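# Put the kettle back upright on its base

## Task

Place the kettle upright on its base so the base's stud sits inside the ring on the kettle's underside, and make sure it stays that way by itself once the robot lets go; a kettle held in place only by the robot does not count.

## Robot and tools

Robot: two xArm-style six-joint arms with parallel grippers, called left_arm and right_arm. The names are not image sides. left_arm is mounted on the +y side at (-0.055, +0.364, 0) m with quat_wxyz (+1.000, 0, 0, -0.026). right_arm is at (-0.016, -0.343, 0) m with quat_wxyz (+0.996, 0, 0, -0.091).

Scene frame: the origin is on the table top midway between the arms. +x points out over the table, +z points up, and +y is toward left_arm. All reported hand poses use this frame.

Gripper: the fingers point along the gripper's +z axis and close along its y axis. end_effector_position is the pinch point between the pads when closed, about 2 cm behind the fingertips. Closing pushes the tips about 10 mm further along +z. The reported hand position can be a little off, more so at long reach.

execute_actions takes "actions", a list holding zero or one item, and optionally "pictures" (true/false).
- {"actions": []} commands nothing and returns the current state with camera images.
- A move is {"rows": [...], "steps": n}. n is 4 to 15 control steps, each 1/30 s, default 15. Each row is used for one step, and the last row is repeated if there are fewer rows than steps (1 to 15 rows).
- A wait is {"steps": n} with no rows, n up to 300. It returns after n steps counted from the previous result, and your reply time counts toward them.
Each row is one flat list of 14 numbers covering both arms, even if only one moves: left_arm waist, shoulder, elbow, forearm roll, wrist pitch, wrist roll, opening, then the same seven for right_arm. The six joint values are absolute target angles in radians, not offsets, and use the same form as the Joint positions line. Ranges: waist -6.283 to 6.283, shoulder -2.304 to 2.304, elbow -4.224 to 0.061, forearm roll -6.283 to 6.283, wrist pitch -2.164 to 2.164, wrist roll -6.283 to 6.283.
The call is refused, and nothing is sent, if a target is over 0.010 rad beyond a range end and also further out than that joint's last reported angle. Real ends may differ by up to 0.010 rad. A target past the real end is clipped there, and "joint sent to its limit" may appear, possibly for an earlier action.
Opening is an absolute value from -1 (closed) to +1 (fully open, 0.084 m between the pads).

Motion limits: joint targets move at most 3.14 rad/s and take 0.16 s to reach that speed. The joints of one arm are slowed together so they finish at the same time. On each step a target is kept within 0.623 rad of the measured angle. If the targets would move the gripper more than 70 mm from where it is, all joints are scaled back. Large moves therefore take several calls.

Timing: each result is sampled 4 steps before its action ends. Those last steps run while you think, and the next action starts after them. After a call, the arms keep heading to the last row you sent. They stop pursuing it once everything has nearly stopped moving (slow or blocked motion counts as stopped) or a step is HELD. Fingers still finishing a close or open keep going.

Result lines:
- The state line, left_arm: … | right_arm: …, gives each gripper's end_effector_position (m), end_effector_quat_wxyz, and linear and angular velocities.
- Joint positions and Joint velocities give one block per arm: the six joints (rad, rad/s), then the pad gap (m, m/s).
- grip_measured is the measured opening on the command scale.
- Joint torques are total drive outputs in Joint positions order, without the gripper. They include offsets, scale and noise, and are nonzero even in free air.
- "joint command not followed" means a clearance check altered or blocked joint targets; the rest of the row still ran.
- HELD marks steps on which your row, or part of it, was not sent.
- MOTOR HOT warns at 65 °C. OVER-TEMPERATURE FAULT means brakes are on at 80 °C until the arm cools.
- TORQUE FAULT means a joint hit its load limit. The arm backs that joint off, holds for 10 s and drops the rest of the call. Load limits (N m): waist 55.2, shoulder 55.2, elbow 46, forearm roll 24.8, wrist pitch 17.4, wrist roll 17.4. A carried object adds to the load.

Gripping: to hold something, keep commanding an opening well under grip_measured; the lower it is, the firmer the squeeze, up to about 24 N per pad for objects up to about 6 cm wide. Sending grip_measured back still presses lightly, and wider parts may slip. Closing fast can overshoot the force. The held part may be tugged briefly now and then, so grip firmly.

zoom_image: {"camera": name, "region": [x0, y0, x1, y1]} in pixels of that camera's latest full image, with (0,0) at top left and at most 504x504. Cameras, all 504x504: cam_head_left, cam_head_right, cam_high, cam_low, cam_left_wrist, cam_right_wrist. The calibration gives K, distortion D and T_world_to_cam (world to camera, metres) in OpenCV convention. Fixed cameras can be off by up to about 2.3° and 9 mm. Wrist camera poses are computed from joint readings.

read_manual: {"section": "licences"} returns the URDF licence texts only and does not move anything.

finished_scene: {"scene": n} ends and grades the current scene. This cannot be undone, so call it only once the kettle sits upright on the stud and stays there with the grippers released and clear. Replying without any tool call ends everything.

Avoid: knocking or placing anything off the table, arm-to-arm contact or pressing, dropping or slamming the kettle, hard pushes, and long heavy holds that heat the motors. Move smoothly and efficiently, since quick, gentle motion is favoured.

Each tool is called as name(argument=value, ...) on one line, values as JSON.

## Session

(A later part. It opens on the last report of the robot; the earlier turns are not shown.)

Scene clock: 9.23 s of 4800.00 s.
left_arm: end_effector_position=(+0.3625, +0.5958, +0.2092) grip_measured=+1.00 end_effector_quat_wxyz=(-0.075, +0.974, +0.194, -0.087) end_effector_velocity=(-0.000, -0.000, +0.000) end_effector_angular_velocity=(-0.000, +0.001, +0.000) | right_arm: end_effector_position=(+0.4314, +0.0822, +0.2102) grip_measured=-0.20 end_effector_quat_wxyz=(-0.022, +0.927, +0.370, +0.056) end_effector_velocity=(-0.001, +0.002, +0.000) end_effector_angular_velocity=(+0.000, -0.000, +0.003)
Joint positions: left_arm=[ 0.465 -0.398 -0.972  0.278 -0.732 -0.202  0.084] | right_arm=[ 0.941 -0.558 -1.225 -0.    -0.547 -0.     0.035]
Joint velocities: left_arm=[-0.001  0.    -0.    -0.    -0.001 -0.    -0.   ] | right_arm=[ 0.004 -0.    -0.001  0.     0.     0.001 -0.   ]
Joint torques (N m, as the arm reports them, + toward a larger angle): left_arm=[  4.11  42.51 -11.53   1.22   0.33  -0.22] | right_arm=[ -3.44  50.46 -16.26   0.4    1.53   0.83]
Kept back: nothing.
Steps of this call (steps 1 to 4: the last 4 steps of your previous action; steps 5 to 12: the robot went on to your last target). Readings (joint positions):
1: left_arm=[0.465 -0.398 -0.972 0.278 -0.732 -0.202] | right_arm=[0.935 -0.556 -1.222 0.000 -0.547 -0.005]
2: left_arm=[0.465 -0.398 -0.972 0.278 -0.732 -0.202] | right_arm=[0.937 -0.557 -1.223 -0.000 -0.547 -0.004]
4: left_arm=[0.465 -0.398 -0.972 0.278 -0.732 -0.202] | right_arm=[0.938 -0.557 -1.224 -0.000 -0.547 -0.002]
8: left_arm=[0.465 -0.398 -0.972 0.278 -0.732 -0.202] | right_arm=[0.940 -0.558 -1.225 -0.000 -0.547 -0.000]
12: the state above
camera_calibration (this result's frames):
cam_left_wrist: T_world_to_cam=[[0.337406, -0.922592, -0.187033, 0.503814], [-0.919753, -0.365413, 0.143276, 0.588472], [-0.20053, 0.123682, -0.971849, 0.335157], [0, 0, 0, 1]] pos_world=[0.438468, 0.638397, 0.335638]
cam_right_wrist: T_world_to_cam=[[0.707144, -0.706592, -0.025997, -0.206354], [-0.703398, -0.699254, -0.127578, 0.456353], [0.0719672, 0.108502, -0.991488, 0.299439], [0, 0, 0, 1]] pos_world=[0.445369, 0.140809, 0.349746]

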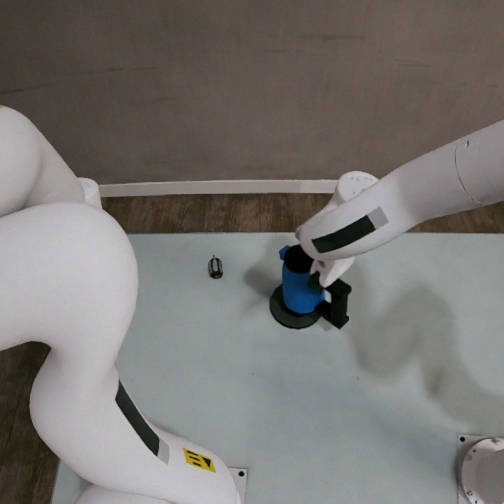

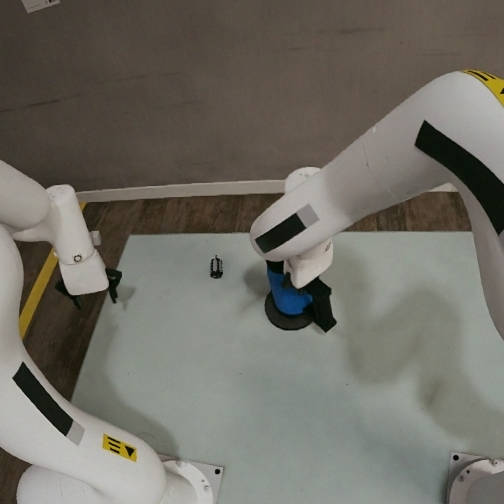

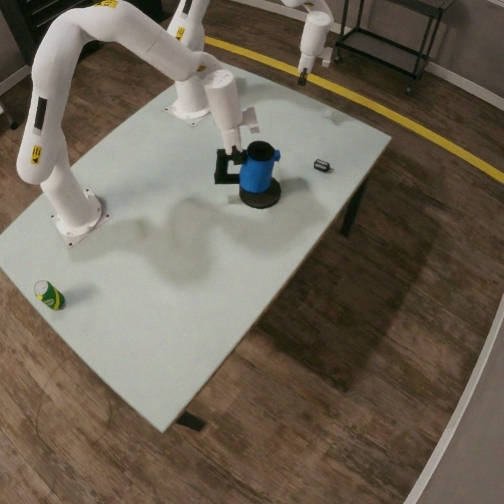

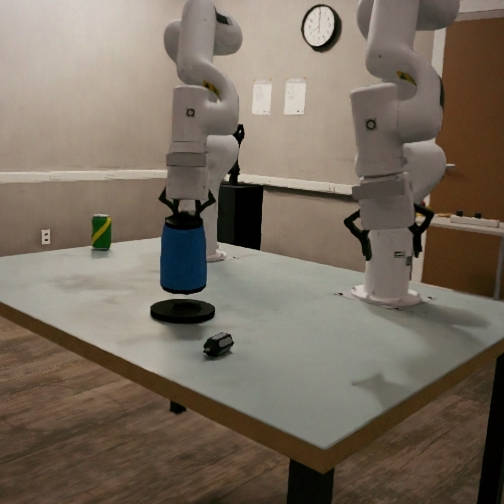

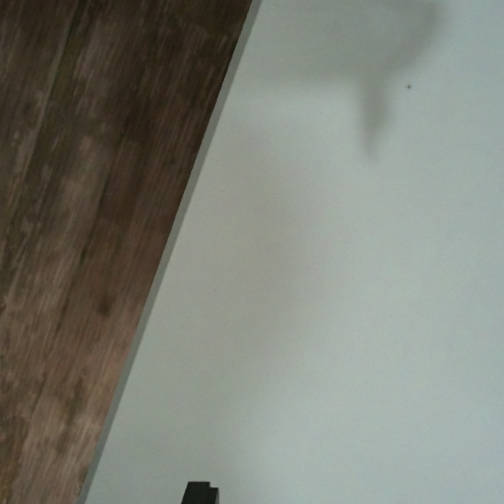

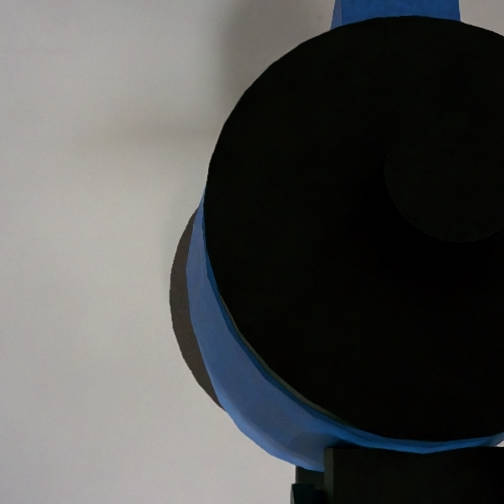

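Same correction: +0.05 pitch, then descend.

execute_actions(actions=[{"rows":[[0.465,-0.398,-0.972,0.278,-0.732,-0.202,1,0.941,-0.558,-1.225,0,-0.522,0,-1]],"steps":8}])

execute_actions(actions=[{"rows":[[0.465,-0.398,-0.972,0.278,-0.732,-0.202,1,0.941,-0.558,-1.225,0,-0.497,0,-1]],"steps":8}])

execute_actions(actions=[{"rows":[[0.465,-0.398,-0.972,0.278,-0.732,-0.202,1,0.941,-0.572,-1.22,0,-0.478,0,-1]],"steps":10}])

execute_actions(actions=[{"rows":[[0.465,-0.398,-0.972,0.278,-0.732,-0.202,1,0.941,-0.586,-1.216,0,-0.46,0,-1]]}], pictures=true)

zoom_image(camera="cam_high", region=[210,120,310,220])

zoom_image(camera="cam_low", region=[110,200,250,340])

Scene clock: 9.73 s of 4800.00 s.
left_arm: end_effector_position=(+0.3625, +0.5958, +0.2092) grip_measured=+1.00 end_effector_quat_wxyz=(-0.075, +0.974, +0.194, -0.087) end_effector_velocity=(+0.000, +0.001, +0.000) end_effector_angular_velocity=(+0.001, -0.003, +0.004) | right_arm: end_effector_position=(+0.4336, +0.0846, +0.2106) grip_measured=-0.20 end_effector_quat_wxyz=(-0.025, +0.927, +0.370, +0.062) end_effector_velocity=(+0.025, +0.023, +0.008) end_effector_angular_velocity=(+0.093, -0.099, +0.001)
Joint positions: left_arm=[ 0.465 -0.398 -0.972  0.278 -0.732 -0.202  0.084] | right_arm=[ 0.941 -0.558 -1.225 -0.    -0.534 -0.     0.035]
Joint velocities: left_arm=[ 0.003  0.    -0.001 -0.     0.002 -0.001 -0.   ] | right_arm=[-0.001  0.002 -0.006 -0.001  0.129 -0.001  0.   ]
Joint torques (N m, as the arm reports them, + toward a larger angle): left_arm=[  5.77  41.77 -10.99   1.03   0.37  -0.23] | right_arm=[ -0.38  42.06 -16.73  -0.22   1.64   0.32]
Steps of this call (steps 1 to 11: the robot went on to your last target; steps 12 to 15: the first 4 steps of this action). Readings (joint positions):
12: left_arm=[0.465 -0.398 -0.972 0.278 -0.732 -0.202] | right_arm=[0.941 -0.558 -1.225 -0.000 -0.547 -0.000]
13: left_arm=[0.465 -0.398 -0.972 0.278 -0.732 -0.202] | right_arm=[0.941 -0.558 -1.225 0.000 -0.544 -0.000]
15: the state above

Scene clock: 10.00 s of 4800.00 s.
left_arm: end_effector_position=(+0.3625, +0.5958, +0.2092) grip_measured=+1.00 end_effector_quat_wxyz=(-0.075, +0.974, +0.194, -0.087) end_effector_velocity=(-0.000, -0.000, -0.001) end_effector_angular_velocity=(-0.001, +0.003, -0.001) | right_arm: end_effector_position=(+0.4379, +0.0887, +0.2114) grip_measured=-0.20 end_effector_quat_wxyz=(-0.029, +0.926, +0.370, +0.073) end_effector_velocity=(+0.025, +0.025, +0.008) end_effector_angular_velocity=(+0.098, -0.103, +0.000)
Joint positions: left_arm=[ 0.465 -0.398 -0.972  0.278 -0.732 -0.202  0.084] | right_arm=[ 0.941 -0.558 -1.225 -0.    -0.509 -0.     0.035]
Joint velocities: left_arm=[-0.    -0.003 -0.001 -0.    -0.001  0.002  0.   ] | right_arm=[ 0.     0.001 -0.005  0.001  0.136 -0.001  0.   ]
Joint torques (N m, as the arm reports them, + toward a larger angle): left_arm=[  4.71  41.69 -11.05   1.17   0.38  -0.1 ] | right_arm=[ -1.31  45.77 -16.72   0.76   1.34   0.41]
Steps of this call (steps 1 to 4: the last 4 steps of your previous action; steps 5 to 8: the first 4 steps of this action). Readings (joint positions):
5: left_arm=[0.465 -0.398 -0.972 0.278 -0.732 -0.202] | right_arm=[0.941 -0.558 -1.225 0.000 -0.524 -0.000]
6: left_arm=[0.465 -0.398 -0.972 0.278 -0.732 -0.202] | right_arm=[0.941 -0.558 -1.225 0.000 -0.521 -0.000]
8: the state above

Scene clock: 10.33 s of 4800.00 s.
left_arm: end_effector_position=(+0.3625, +0.5958, +0.2092) grip_measured=+1.00 end_effector_quat_wxyz=(-0.075, +0.974, +0.194, -0.087) end_effector_velocity=(+0.000, -0.000, +0.000) end_effector_angular_velocity=(+0.000, -0.001, -0.001) | right_arm: end_effector_position=(+0.4396, +0.0903, +0.2034) grip_measured=-0.20 end_effector_quat_wxyz=(-0.031, +0.925, +0.369, +0.078) end_effector_velocity=(-0.000, -0.001, -0.025) end_effector_angular_velocity=(-0.001, +0.000, -0.000)
Joint positions: left_arm=[ 0.465 -0.398 -0.972  0.278 -0.732 -0.202  0.084] | right_arm=[ 0.941 -0.57  -1.22  -0.    -0.483 -0.     0.035]
Joint velocities: left_arm=[-0.001  0.001 -0.     0.     0.     0.     0.   ] | right_arm=[-0.001 -0.034  0.014 -0.     0.047 -0.    -0.   ]
Joint torques (N m, as the arm reports them, + toward a larger angle): left_arm=[  5.25  41.39 -10.49   1.58   0.23  -0.19] | right_arm=[ -1.    52.89 -19.08   1.38   2.04   0.44]
Steps of this call (steps 1 to 4: the last 4 steps of your previous action; steps 5 to 10: the first 6 steps of this action). Readings (joint positions):
5: left_arm=[0.465 -0.398 -0.972 0.278 -0.732 -0.202] | right_arm=[0.941 -0.558 -1.225 0.000 -0.499 -0.000]
6: left_arm=[0.465 -0.398 -0.972 0.278 -0.732 -0.202] | right_arm=[0.941 -0.559 -1.225 0.000 -0.496 -0.000]
8: left_arm=[0.465 -0.398 -0.972 0.278 -0.732 -0.202] | right_arm=[0.941 -0.566 -1.223 0.000 -0.487 0.000]
10: the state above

Scene clock: 10.83 s of 4800.00 s.
left_arm: end_effector_position=(+0.3625, +0.5958, +0.2092) grip_measured=+1.00 end_effector_quat_wxyz=(-0.075, +0.974, +0.194, -0.087) end_effector_velocity=(+0.000, -0.000, +0.000) end_effector_angular_velocity=(-0.000, +0.001, -0.000) | right_arm: end_effector_position=(+0.4401, +0.0908, +0.1926) grip_measured=-0.20 end_effector_quat_wxyz=(-0.031, +0.925, +0.369, +0.079) end_effector_velocity=(+0.001, +0.001, -0.003) end_effector_angular_velocity=(+0.001, -0.002, +0.001)
Joint positions: left_arm=[ 0.465 -0.398 -0.972  0.278 -0.732 -0.202  0.084] | right_arm=[ 0.941 -0.585 -1.216  0.    -0.461  0.     0.035]
Joint velocities: left_arm=[-0.    -0.    -0.001 -0.    -0.001  0.001 -0.   ] | right_arm=[ 0.    -0.005  0.    -0.001  0.007 -0.     0.   ]
Joint torques (N m, as the arm reports them, + toward a larger angle): left_arm=[  5.24  41.32 -10.87   1.64   0.17  -0.3 ] | right_arm=[  2.59  42.83 -17.89   1.04   1.96   0.68]
Steps of this call (steps 1 to 4: the last 4 steps of your previous action; steps 5 to 15: the first 11 steps of this action). Readings (joint positions):
5: left_arm=[0.465 -0.398 -0.972 0.278 -0.732 -0.202] | right_arm=[0.941 -0.571 -1.220 0.000 -0.479 0.000]
6: left_arm=[0.465 -0.398 -0.972 0.278 -0.732 -0.202] | right_arm=[0.941 -0.573 -1.220 0.000 -0.476 -0.000]
8: left_arm=[0.465 -0.398 -0.972 0.278 -0.732 -0.202] | right_arm=[0.941 -0.579 -1.218 0.000 -0.468 0.000]
12: left_arm=[0.465 -0.398 -0.972 0.278 -0.732 -0.202] | right_arm=[0.941 -0.585 -1.216 -0.000 -0.462 -0.000]
15: the state above
camera_calibration (this result's frames):
cam_left_wrist: T_world_to_cam=[[0.337405, -0.922592, -0.187033, 0.503814], [-0.919753, -0.365413, 0.143276, 0.588472], [-0.20053, 0.123682, -0.971849, 0.335157], [0, 0, 0, 1]] pos_world=[0.438468, 0.638397, 0.335638]
cam_right_wrist: T_world_to_cam=[[0.7082, -0.705581, -0.0246595, -0.207739], [-0.697715, -0.694111, -0.177214, 0.472774], [0.107922, 0.142708, -0.983863, 0.260002], [0, 0, 0, 1]] pos_world=[0.448922, 0.144477, 0.334466]

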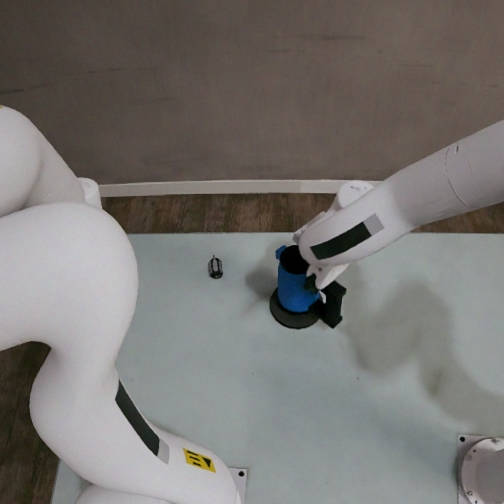

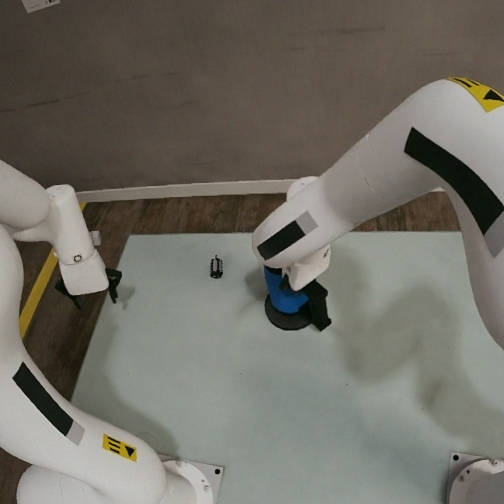

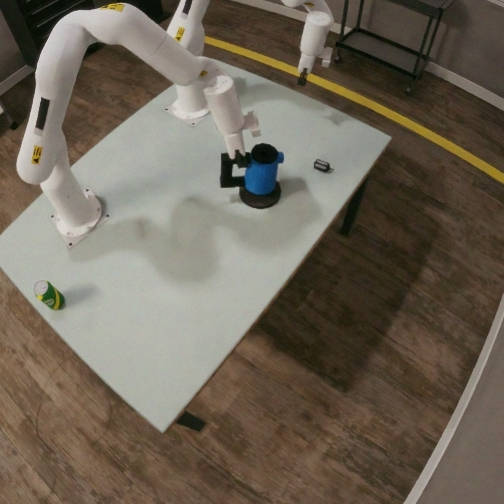

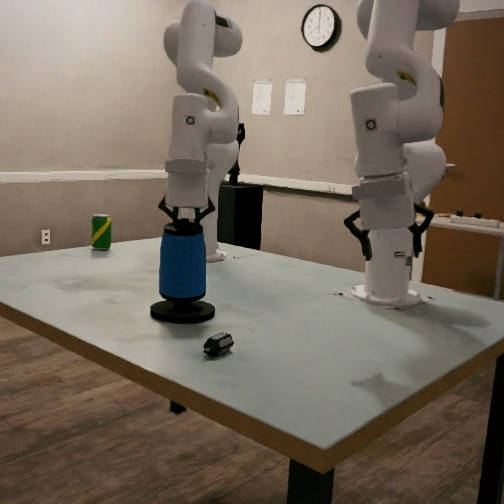

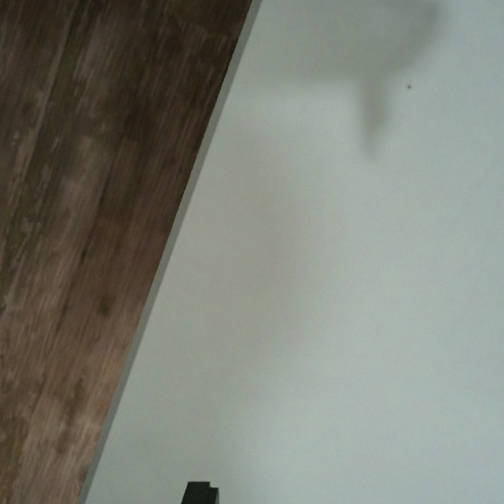

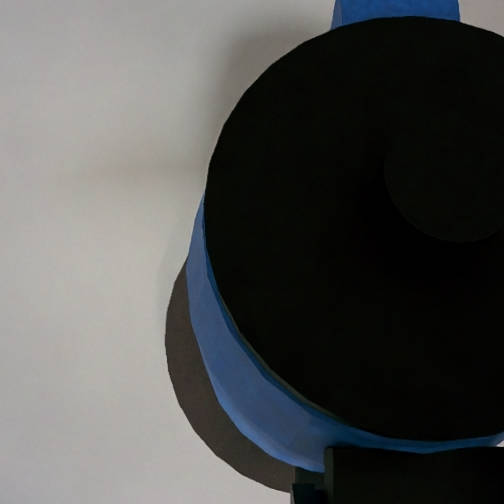

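Region (210, 120, 310, 220) of cam_high's 504x504 image, scaled by 5.040, with more detail than that image has.

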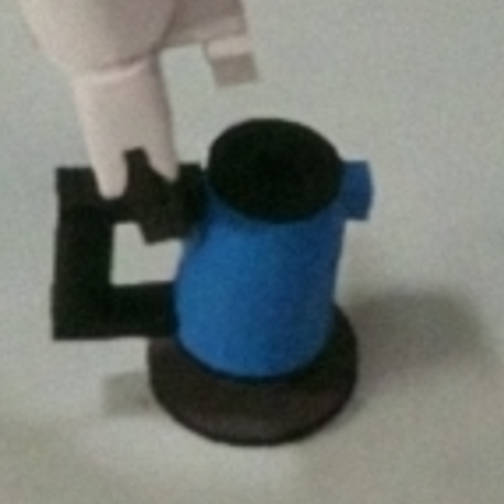

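Region (110, 200, 250, 340) of cam_low's 504x504 image, scaled by 3.600, with more detail than that image has.

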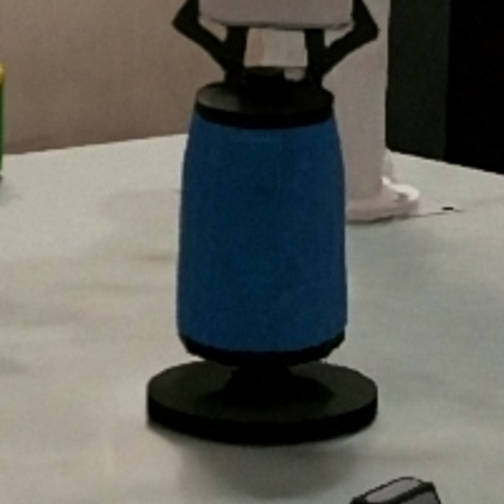

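execute_actions(actions=[{"rows":[[0.465,-0.398,-0.972,0.278,-0.732,-0.202,1,0.941,-0.6,-1.212,0,-0.442,0,-1]],"steps":10}])

execute_actions(actions=[{"rows":[[0.465,-0.398,-0.972,0.278,-0.732,-0.202,1,0.941,-0.614,-1.209,0,-0.425,0,-1]],"steps":10}])

execute_actions(actions=[{"rows":[[0.465,-0.398,-0.972,0.278,-0.732,-0.202,1,0.941,-0.624,-1.207,0,-0.413,0,-1]],"steps":12}])

execute_actions(actions=[{"rows":[[0.465,-0.398,-0.972,0.278,-0.732,-0.202,1,0.941,-0.624,-1.207,0,-0.413,0,1]]}])

execute_actions(actions=[{"rows":[[0.465,-0.398,-0.972,0.278,-0.732,-0.202,1,0.941,-0.47,-1.18,0,-0.55,0,1]]}], pictures=true)

zoom_image(camera="cam_low", region=[110,200,250,340])

Scene clock: 11.30 s of 4800.00 s.
left_arm: end_effector_position=(+0.3625, +0.5958, +0.2092) grip_measured=+1.00 end_effector_quat_wxyz=(-0.075, +0.974, +0.194, -0.087) end_effector_velocity=(-0.001, +0.000, -0.001) end_effector_angular_velocity=(-0.001, +0.002, +0.001) | right_arm: end_effector_position=(+0.4396, +0.0903, +0.1839) grip_measured=-0.20 end_effector_quat_wxyz=(-0.031, +0.925, +0.369, +0.078) end_effector_velocity=(-0.002, -0.002, -0.026) end_effector_angular_velocity=(-0.005, +0.005, -0.001)
Joint positions: left_arm=[ 0.465 -0.398 -0.972  0.278 -0.732 -0.202  0.084] | right_arm=[ 0.941 -0.597 -1.212 -0.    -0.446 -0.     0.035]
Joint velocities: left_arm=[ 0.001 -0.001  0.001  0.    -0.    -0.     0.   ] | right_arm=[-0.    -0.036  0.011 -0.001  0.041  0.001  0.   ]
Joint torques (N m, as the arm reports them, + toward a larger angle): left_arm=[  3.77  40.82 -10.6    1.13   0.41  -0.23] | right_arm=[  0.45  50.66 -17.07   0.57   2.08   0.7 ]
Steps of this call (steps 1 to 4: the last 4 steps of your previous action; steps 5 to 8: the robot went on to your last target; steps 9 to 14: the first 6 steps of this action). Readings (joint positions):
9: left_arm=[0.465 -0.398 -0.972 0.278 -0.732 -0.202] | right_arm=[0.941 -0.586 -1.216 0.000 -0.460 -0.000]
10: left_arm=[0.465 -0.398 -0.972 0.278 -0.732 -0.202] | right_arm=[0.941 -0.587 -1.216 0.000 -0.458 -0.000]
12: left_arm=[0.465 -0.398 -0.972 0.278 -0.732 -0.202] | right_arm=[0.941 -0.594 -1.214 0.000 -0.450 0.000]
14: the state above

Scene clock: 11.63 s of 4800.00 s.
left_arm: end_effector_position=(+0.3625, +0.5958, +0.2092) grip_measured=+1.00 end_effector_quat_wxyz=(-0.075, +0.974, +0.194, -0.087) end_effector_velocity=(+0.001, -0.000, +0.000) end_effector_angular_velocity=(+0.000, -0.001, -0.002) | right_arm: end_effector_position=(+0.4396, +0.0903, +0.1747) grip_measured=-0.20 end_effector_quat_wxyz=(-0.031, +0.925, +0.369, +0.078) end_effector_velocity=(-0.001, -0.002, -0.024) end_effector_angular_velocity=(-0.003, +0.004, -0.003)
Joint positions: left_arm=[ 0.465 -0.398 -0.972  0.278 -0.732 -0.202  0.084] | right_arm=[ 0.941 -0.611 -1.209 -0.    -0.429 -0.     0.035]
Joint velocities: left_arm=[-0.001  0.001 -0.     0.     0.001  0.     0.   ] | right_arm=[-0.001 -0.035  0.009  0.     0.04   0.002  0.   ]
Joint torques (N m, as the arm reports them, + toward a larger angle): left_arm=[  3.57  41.28 -10.38   1.39   0.31  -0.24] | right_arm=[  1.74  49.5  -18.48   1.16   1.71   0.51]
Steps of this call (steps 1 to 4: the last 4 steps of your previous action; steps 5 to 10: the first 6 steps of this action). Readings (joint positions):
5: left_arm=[0.465 -0.398 -0.972 0.278 -0.732 -0.202] | right_arm=[0.941 -0.599 -1.212 0.000 -0.443 0.000]
6: left_arm=[0.465 -0.398 -0.972 0.278 -0.732 -0.202] | right_arm=[0.941 -0.601 -1.212 0.000 -0.440 -0.000]
8: left_arm=[0.465 -0.398 -0.972 0.278 -0.732 -0.202] | right_arm=[0.941 -0.607 -1.211 0.000 -0.433 0.000]
10: the state above

Scene clock: 12.03 s of 4800.00 s.
left_arm: end_effector_position=(+0.3625, +0.5958, +0.2092) grip_measured=+1.00 end_effector_quat_wxyz=(-0.075, +0.974, +0.194, -0.087) end_effector_velocity=(+0.000, -0.001, -0.000) end_effector_angular_velocity=(-0.001, +0.001, -0.001) | right_arm: end_effector_position=(+0.4398, +0.0905, +0.1670) grip_measured=-0.20 end_effector_quat_wxyz=(-0.031, +0.925, +0.369, +0.079) end_effector_velocity=(+0.002, +0.002, -0.004) end_effector_angular_velocity=(+0.006, -0.006, +0.001)
Joint positions: left_arm=[ 0.465 -0.398 -0.972  0.278 -0.732 -0.202  0.084] | right_arm=[ 0.941 -0.623 -1.207 -0.    -0.414 -0.     0.035]
Joint velocities: left_arm=[-0.002 -0.001  0.    -0.001  0.     0.    -0.   ] | right_arm=[ 0.    -0.009 -0.002 -0.     0.016 -0.     0.   ]
Joint torques (N m, as the arm reports them, + toward a larger angle): left_arm=[  5.45  41.61 -10.25   1.34   0.36  -0.44] | right_arm=[ -0.49  44.56 -17.12   0.3    1.67   0.77]
Steps of this call (steps 1 to 4: the last 4 steps of your previous action; steps 5 to 12: the first 8 steps of this action). Readings (joint positions):
5: left_arm=[0.465 -0.398 -0.972 0.278 -0.732 -0.202] | right_arm=[0.941 -0.613 -1.209 0.000 -0.426 0.000]
6: left_arm=[0.465 -0.398 -0.972 0.278 -0.732 -0.202] | right_arm=[0.941 -0.615 -1.209 0.000 -0.424 -0.000]
8: left_arm=[0.465 -0.398 -0.972 0.278 -0.732 -0.202] | right_arm=[0.941 -0.619 -1.208 0.000 -0.418 0.000]
12: the state above

Scene clock: 12.53 s of 4800.00 s.
left_arm: end_effector_position=(+0.3625, +0.5958, +0.2092) grip_measured=+1.00 end_effector_quat_wxyz=(-0.075, +0.974, +0.194, -0.087) end_effector_velocity=(-0.001, -0.000, -0.001) end_effector_angular_velocity=(-0.001, +0.002, +0.001) | right_arm: end_effector_position=(+0.4400, +0.0907, +0.1667) grip_measured=+1.00 end_effector_quat_wxyz=(-0.032, +0.925, +0.369, +0.079) end_effector_velocity=(-0.001, -0.001, -0.001) end_effector_angular_velocity=(-0.002, +0.003, +0.000)
Joint positions: left_arm=[ 0.465 -0.398 -0.972  0.278 -0.732 -0.202  0.084] | right_arm=[ 0.941 -0.624 -1.207 -0.    -0.413 -0.     0.084]
Joint velocities: left_arm=[ 0.001 -0.002  0.001 -0.     0.    -0.    -0.   ] | right_arm=[ 0.    -0.001  0.002  0.001 -0.001 -0.001  0.001]
Joint torques (N m, as the arm reports them, + toward a larger angle): left_arm=[ 3.82 39.97 -9.8   1.58  0.29 -0.23] | right_arm=[  0.08  41.73 -13.64   0.58   1.12   0.43]
Steps of this call (steps 1 to 4: the last 4 steps of your previous action; steps 5 to 15: the first 11 steps of this action). Readings (joint positions):
5: left_arm=[0.465 -0.398 -0.972 0.278 -0.732 -0.202] | right_arm=[0.941 -0.624 -1.207 0.000 -0.413 0.000]
6: left_arm=[0.465 -0.398 -0.972 0.278 -0.732 -0.202] | right_arm=[0.941 -0.624 -1.207 -0.000 -0.413 -0.000]
8: left_arm=[0.465 -0.398 -0.972 0.278 -0.732 -0.202] | right_arm=[0.941 -0.623 -1.208 0.000 -0.412 0.000]
12: left_arm=[0.465 -0.398 -0.972 0.278 -0.732 -0.202] | right_arm=[0.941 -0.624 -1.207 -0.000 -0.413 -0.000]
15: the state above

Scene clock: 13.03 s of 4800.00 s.
left_arm: end_effector_position=(+0.3625, +0.5958, +0.2092) grip_measured=+1.00 end_effector_quat_wxyz=(-0.075, +0.974, +0.194, -0.087) end_effector_velocity=(-0.000, -0.000, +0.000) end_effector_angular_velocity=(-0.000, +0.001, -0.001) | right_arm: end_effector_position=(+0.4256, +0.0770, +0.2406) grip_measured=+1.00 end_effector_quat_wxyz=(-0.030, +0.926, +0.369, +0.075) end_effector_velocity=(-0.023, -0.023, +0.033) end_effector_angular_velocity=(-0.037, +0.039, -0.001)
Joint positions: left_arm=[ 0.465 -0.398 -0.972  0.278 -0.732 -0.202  0.084] | right_arm=[ 0.941 -0.48  -1.183  0.    -0.54  -0.     0.084]
Joint velocities: left_arm=[-0.001  0.    -0.    -0.    -0.001  0.001 -0.   ] | right_arm=[-0.001  0.089  0.04   0.    -0.103 -0.    -0.   ]
Joint torques (N m, as the arm reports them, + toward a larger angle): left_arm=[  4.49  40.29 -11.39   1.77   0.27  -0.31] | right_arm=[ -0.63  30.61 -13.94   0.43   1.22   0.57]
Steps of this call (steps 1 to 4: the last 4 steps of your previous action; steps 5 to 15: the first 11 steps of this action). Readings (joint positions):
5: left_arm=[0.465 -0.398 -0.972 0.278 -0.732 -0.202] | right_arm=[0.941 -0.624 -1.207 0.000 -0.413 -0.000]
6: left_arm=[0.465 -0.398 -0.972 0.278 -0.732 -0.202] | right_arm=[0.941 -0.621 -1.206 -0.000 -0.416 0.000]
8: left_arm=[0.465 -0.398 -0.972 0.278 -0.732 -0.202] | right_arm=[0.941 -0.588 -1.198 -0.000 -0.448 -0.000]
12: left_arm=[0.465 -0.398 -0.972 0.278 -0.732 -0.202] | right_arm=[0.941 -0.498 -1.188 0.000 -0.522 0.000]
15: the state above
camera_calibration (this result's frames):
cam_left_wrist: T_world_to_cam=[[0.337406, -0.922592, -0.187033, 0.503814], [-0.919753, -0.365413, 0.143276, 0.588472], [-0.20053, 0.123682, -0.971849, 0.335157], [0, 0, 0, 1]] pos_world=[0.438468, 0.638397, 0.335638]
cam_right_wrist: T_world_to_cam=[[0.708061, -0.705712, -0.0248795, -0.205872], [-0.698682, -0.695027, -0.169649, 0.460336], [0.102431, 0.137504, -0.985191, 0.313843], [0, 0, 0, 1]] pos_world=[0.435251, 0.131505, 0.382169]

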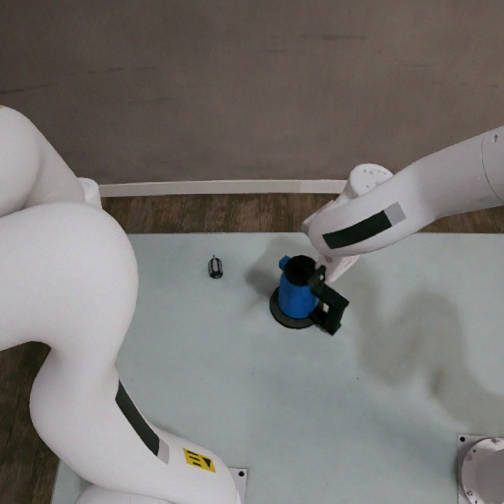

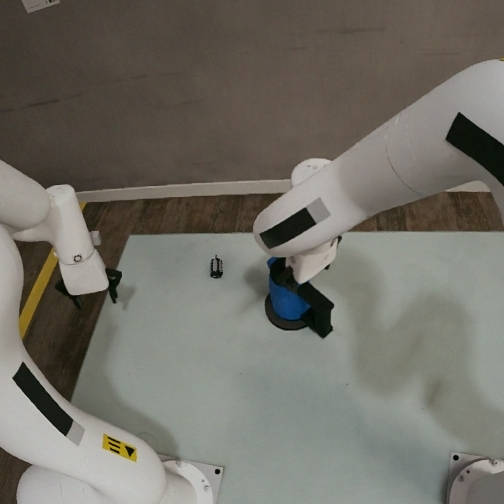

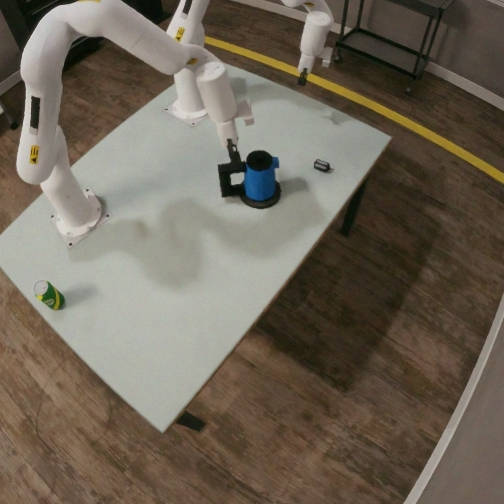

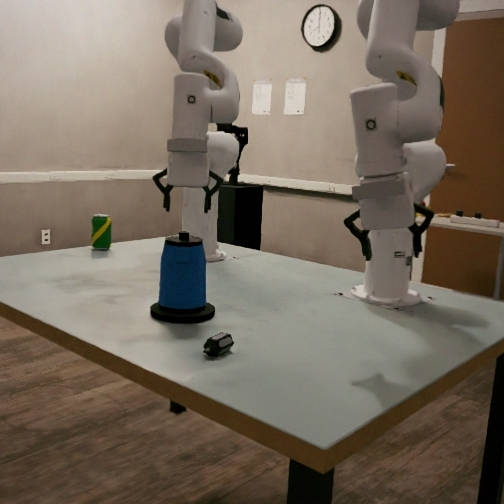

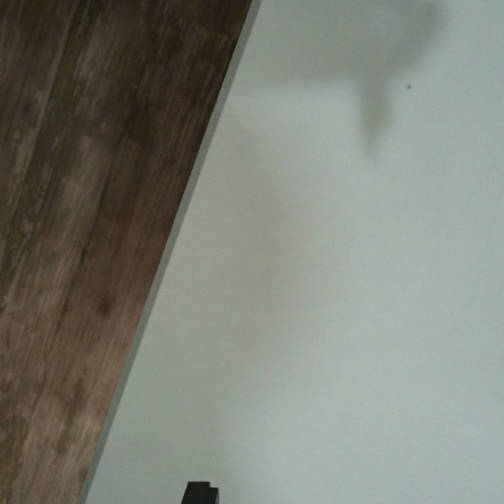

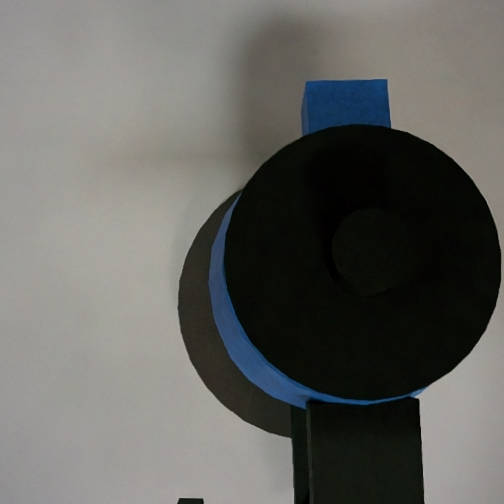

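Region (110, 200, 250, 340) of cam_low's 504x504 image, scaled by 3.600, with more detail than that image has.

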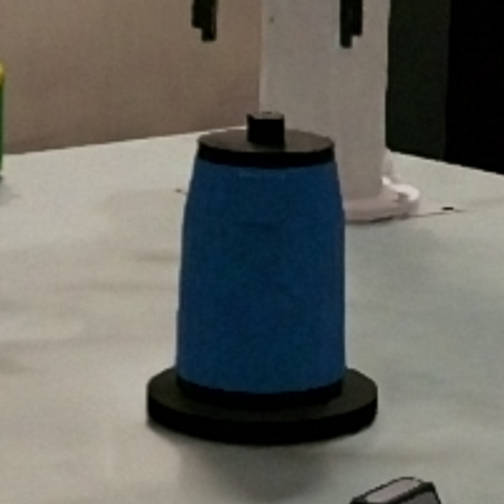

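execute_actions(actions=[])

zoom_image(camera="cam_high", region=[210,120,310,220])

Scene clock: 13.17 s of 4800.00 s.
left_arm: end_effector_position=(+0.3625, +0.5958, +0.2092) grip_measured=+1.00 end_effector_quat_wxyz=(-0.075, +0.974, +0.194, -0.087) end_effector_velocity=(+0.000, +0.000, +0.000) end_effector_angular_velocity=(-0.000, -0.001, +0.002) | right_arm: end_effector_position=(+0.4241, +0.0756, +0.2432) grip_measured=+1.00 end_effector_quat_wxyz=(-0.029, +0.926, +0.370, +0.074) end_effector_velocity=(-0.004, -0.003, +0.013) end_effector_angular_velocity=(-0.002, +0.002, +0.001)
Joint positions: left_arm=[ 0.465 -0.398 -0.972  0.278 -0.732 -0.202  0.084] | right_arm=[ 0.941 -0.473 -1.18  -0.    -0.548 -0.     0.084]
Joint velocities: left_arm=[ 0.001 -0.    -0.    -0.001  0.    -0.001  0.   ] | right_arm=[ 0.001  0.026  0.005 -0.    -0.024  0.001 -0.   ]
Joint torques (N m, as the arm reports them, + toward a larger angle): left_arm=[  3.21  41.69 -10.77   0.97   0.34  -0.38] | right_arm=[  1.47  35.44 -15.14   1.81   1.2    0.52]
Kept back: nothing.
Steps of this call (steps 1 to 4: the last 4 steps of your previous action). Readings (joint positions):
1: left_arm=[0.465 -0.398 -0.972 0.278 -0.732 -0.202] | right_arm=[0.941 -0.477 -1.181 -0.000 -0.543 -0.000]
2: left_arm=[0.465 -0.398 -0.972 0.278 -0.732 -0.202] | right_arm=[0.941 -0.476 -1.181 -0.000 -0.545 -0.000]
4: the state above
camera_calibration (this result's frames):
cam_left_wrist: T_world_to_cam=[[0.337406, -0.922592, -0.187033, 0.503814], [-0.919753, -0.365413, 0.143276, 0.588472], [-0.20053, 0.123682, -0.971849, 0.335157], [0, 0, 0, 1]] pos_world=[0.438468, 0.638397, 0.335638]
cam_right_wrist: T_world_to_cam=[[0.70801, -0.705762, -0.0249504, -0.205716], [-0.699061, -0.6954, -0.166533, 0.458161], [0.100182, 0.135349, -0.98572, 0.31803], [0, 0, 0, 1]] pos_world=[0.434071, 0.130374, 0.384655]

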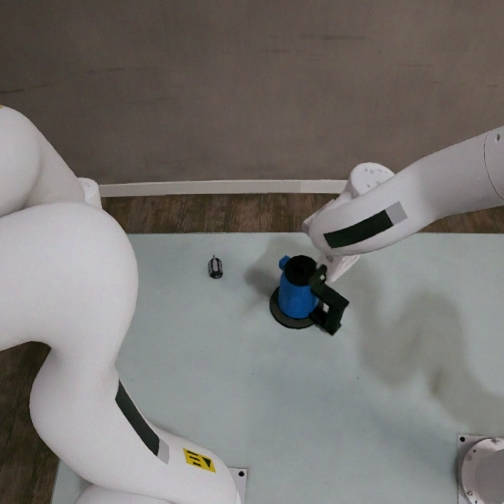

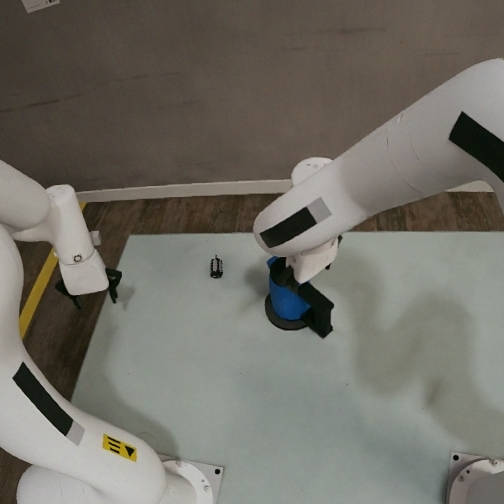

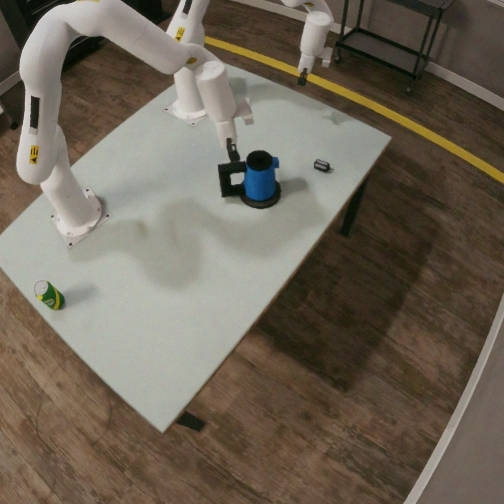

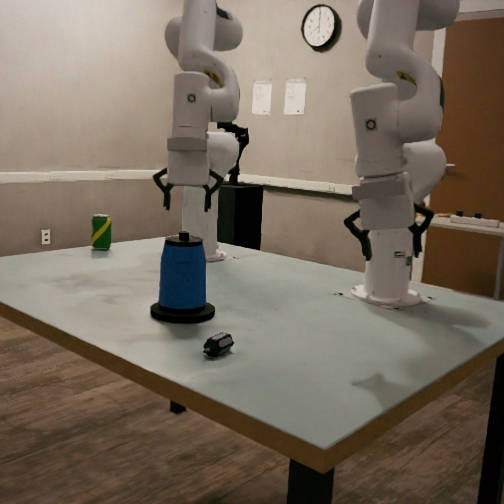

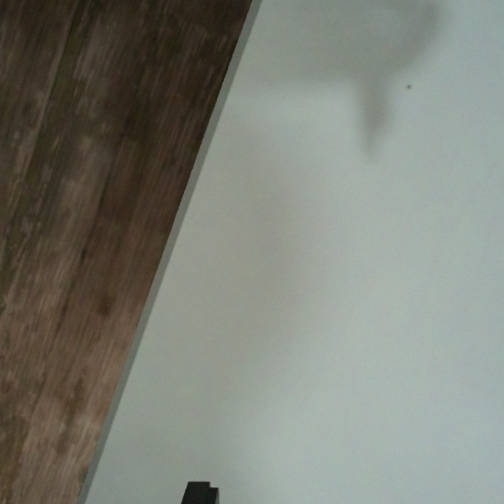

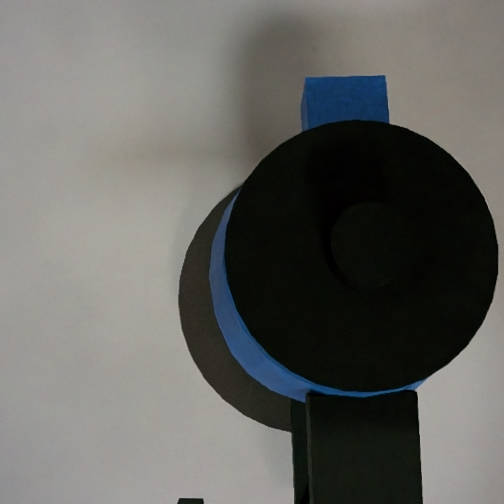

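Region (210, 120, 310, 220) of cam_high's 504x504 image, scaled by 5.040, with more detail than that image has.

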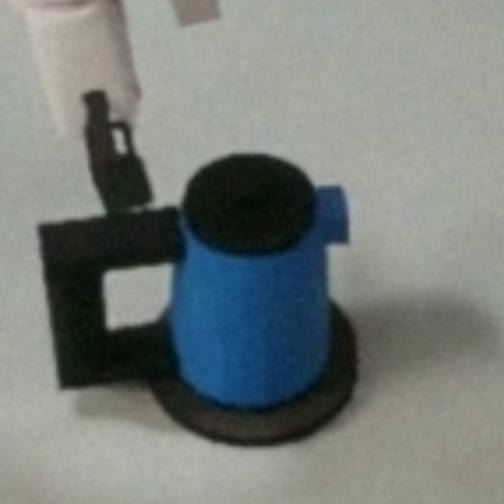

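finished_scene(scene=2)

The scene is finished: the task was done.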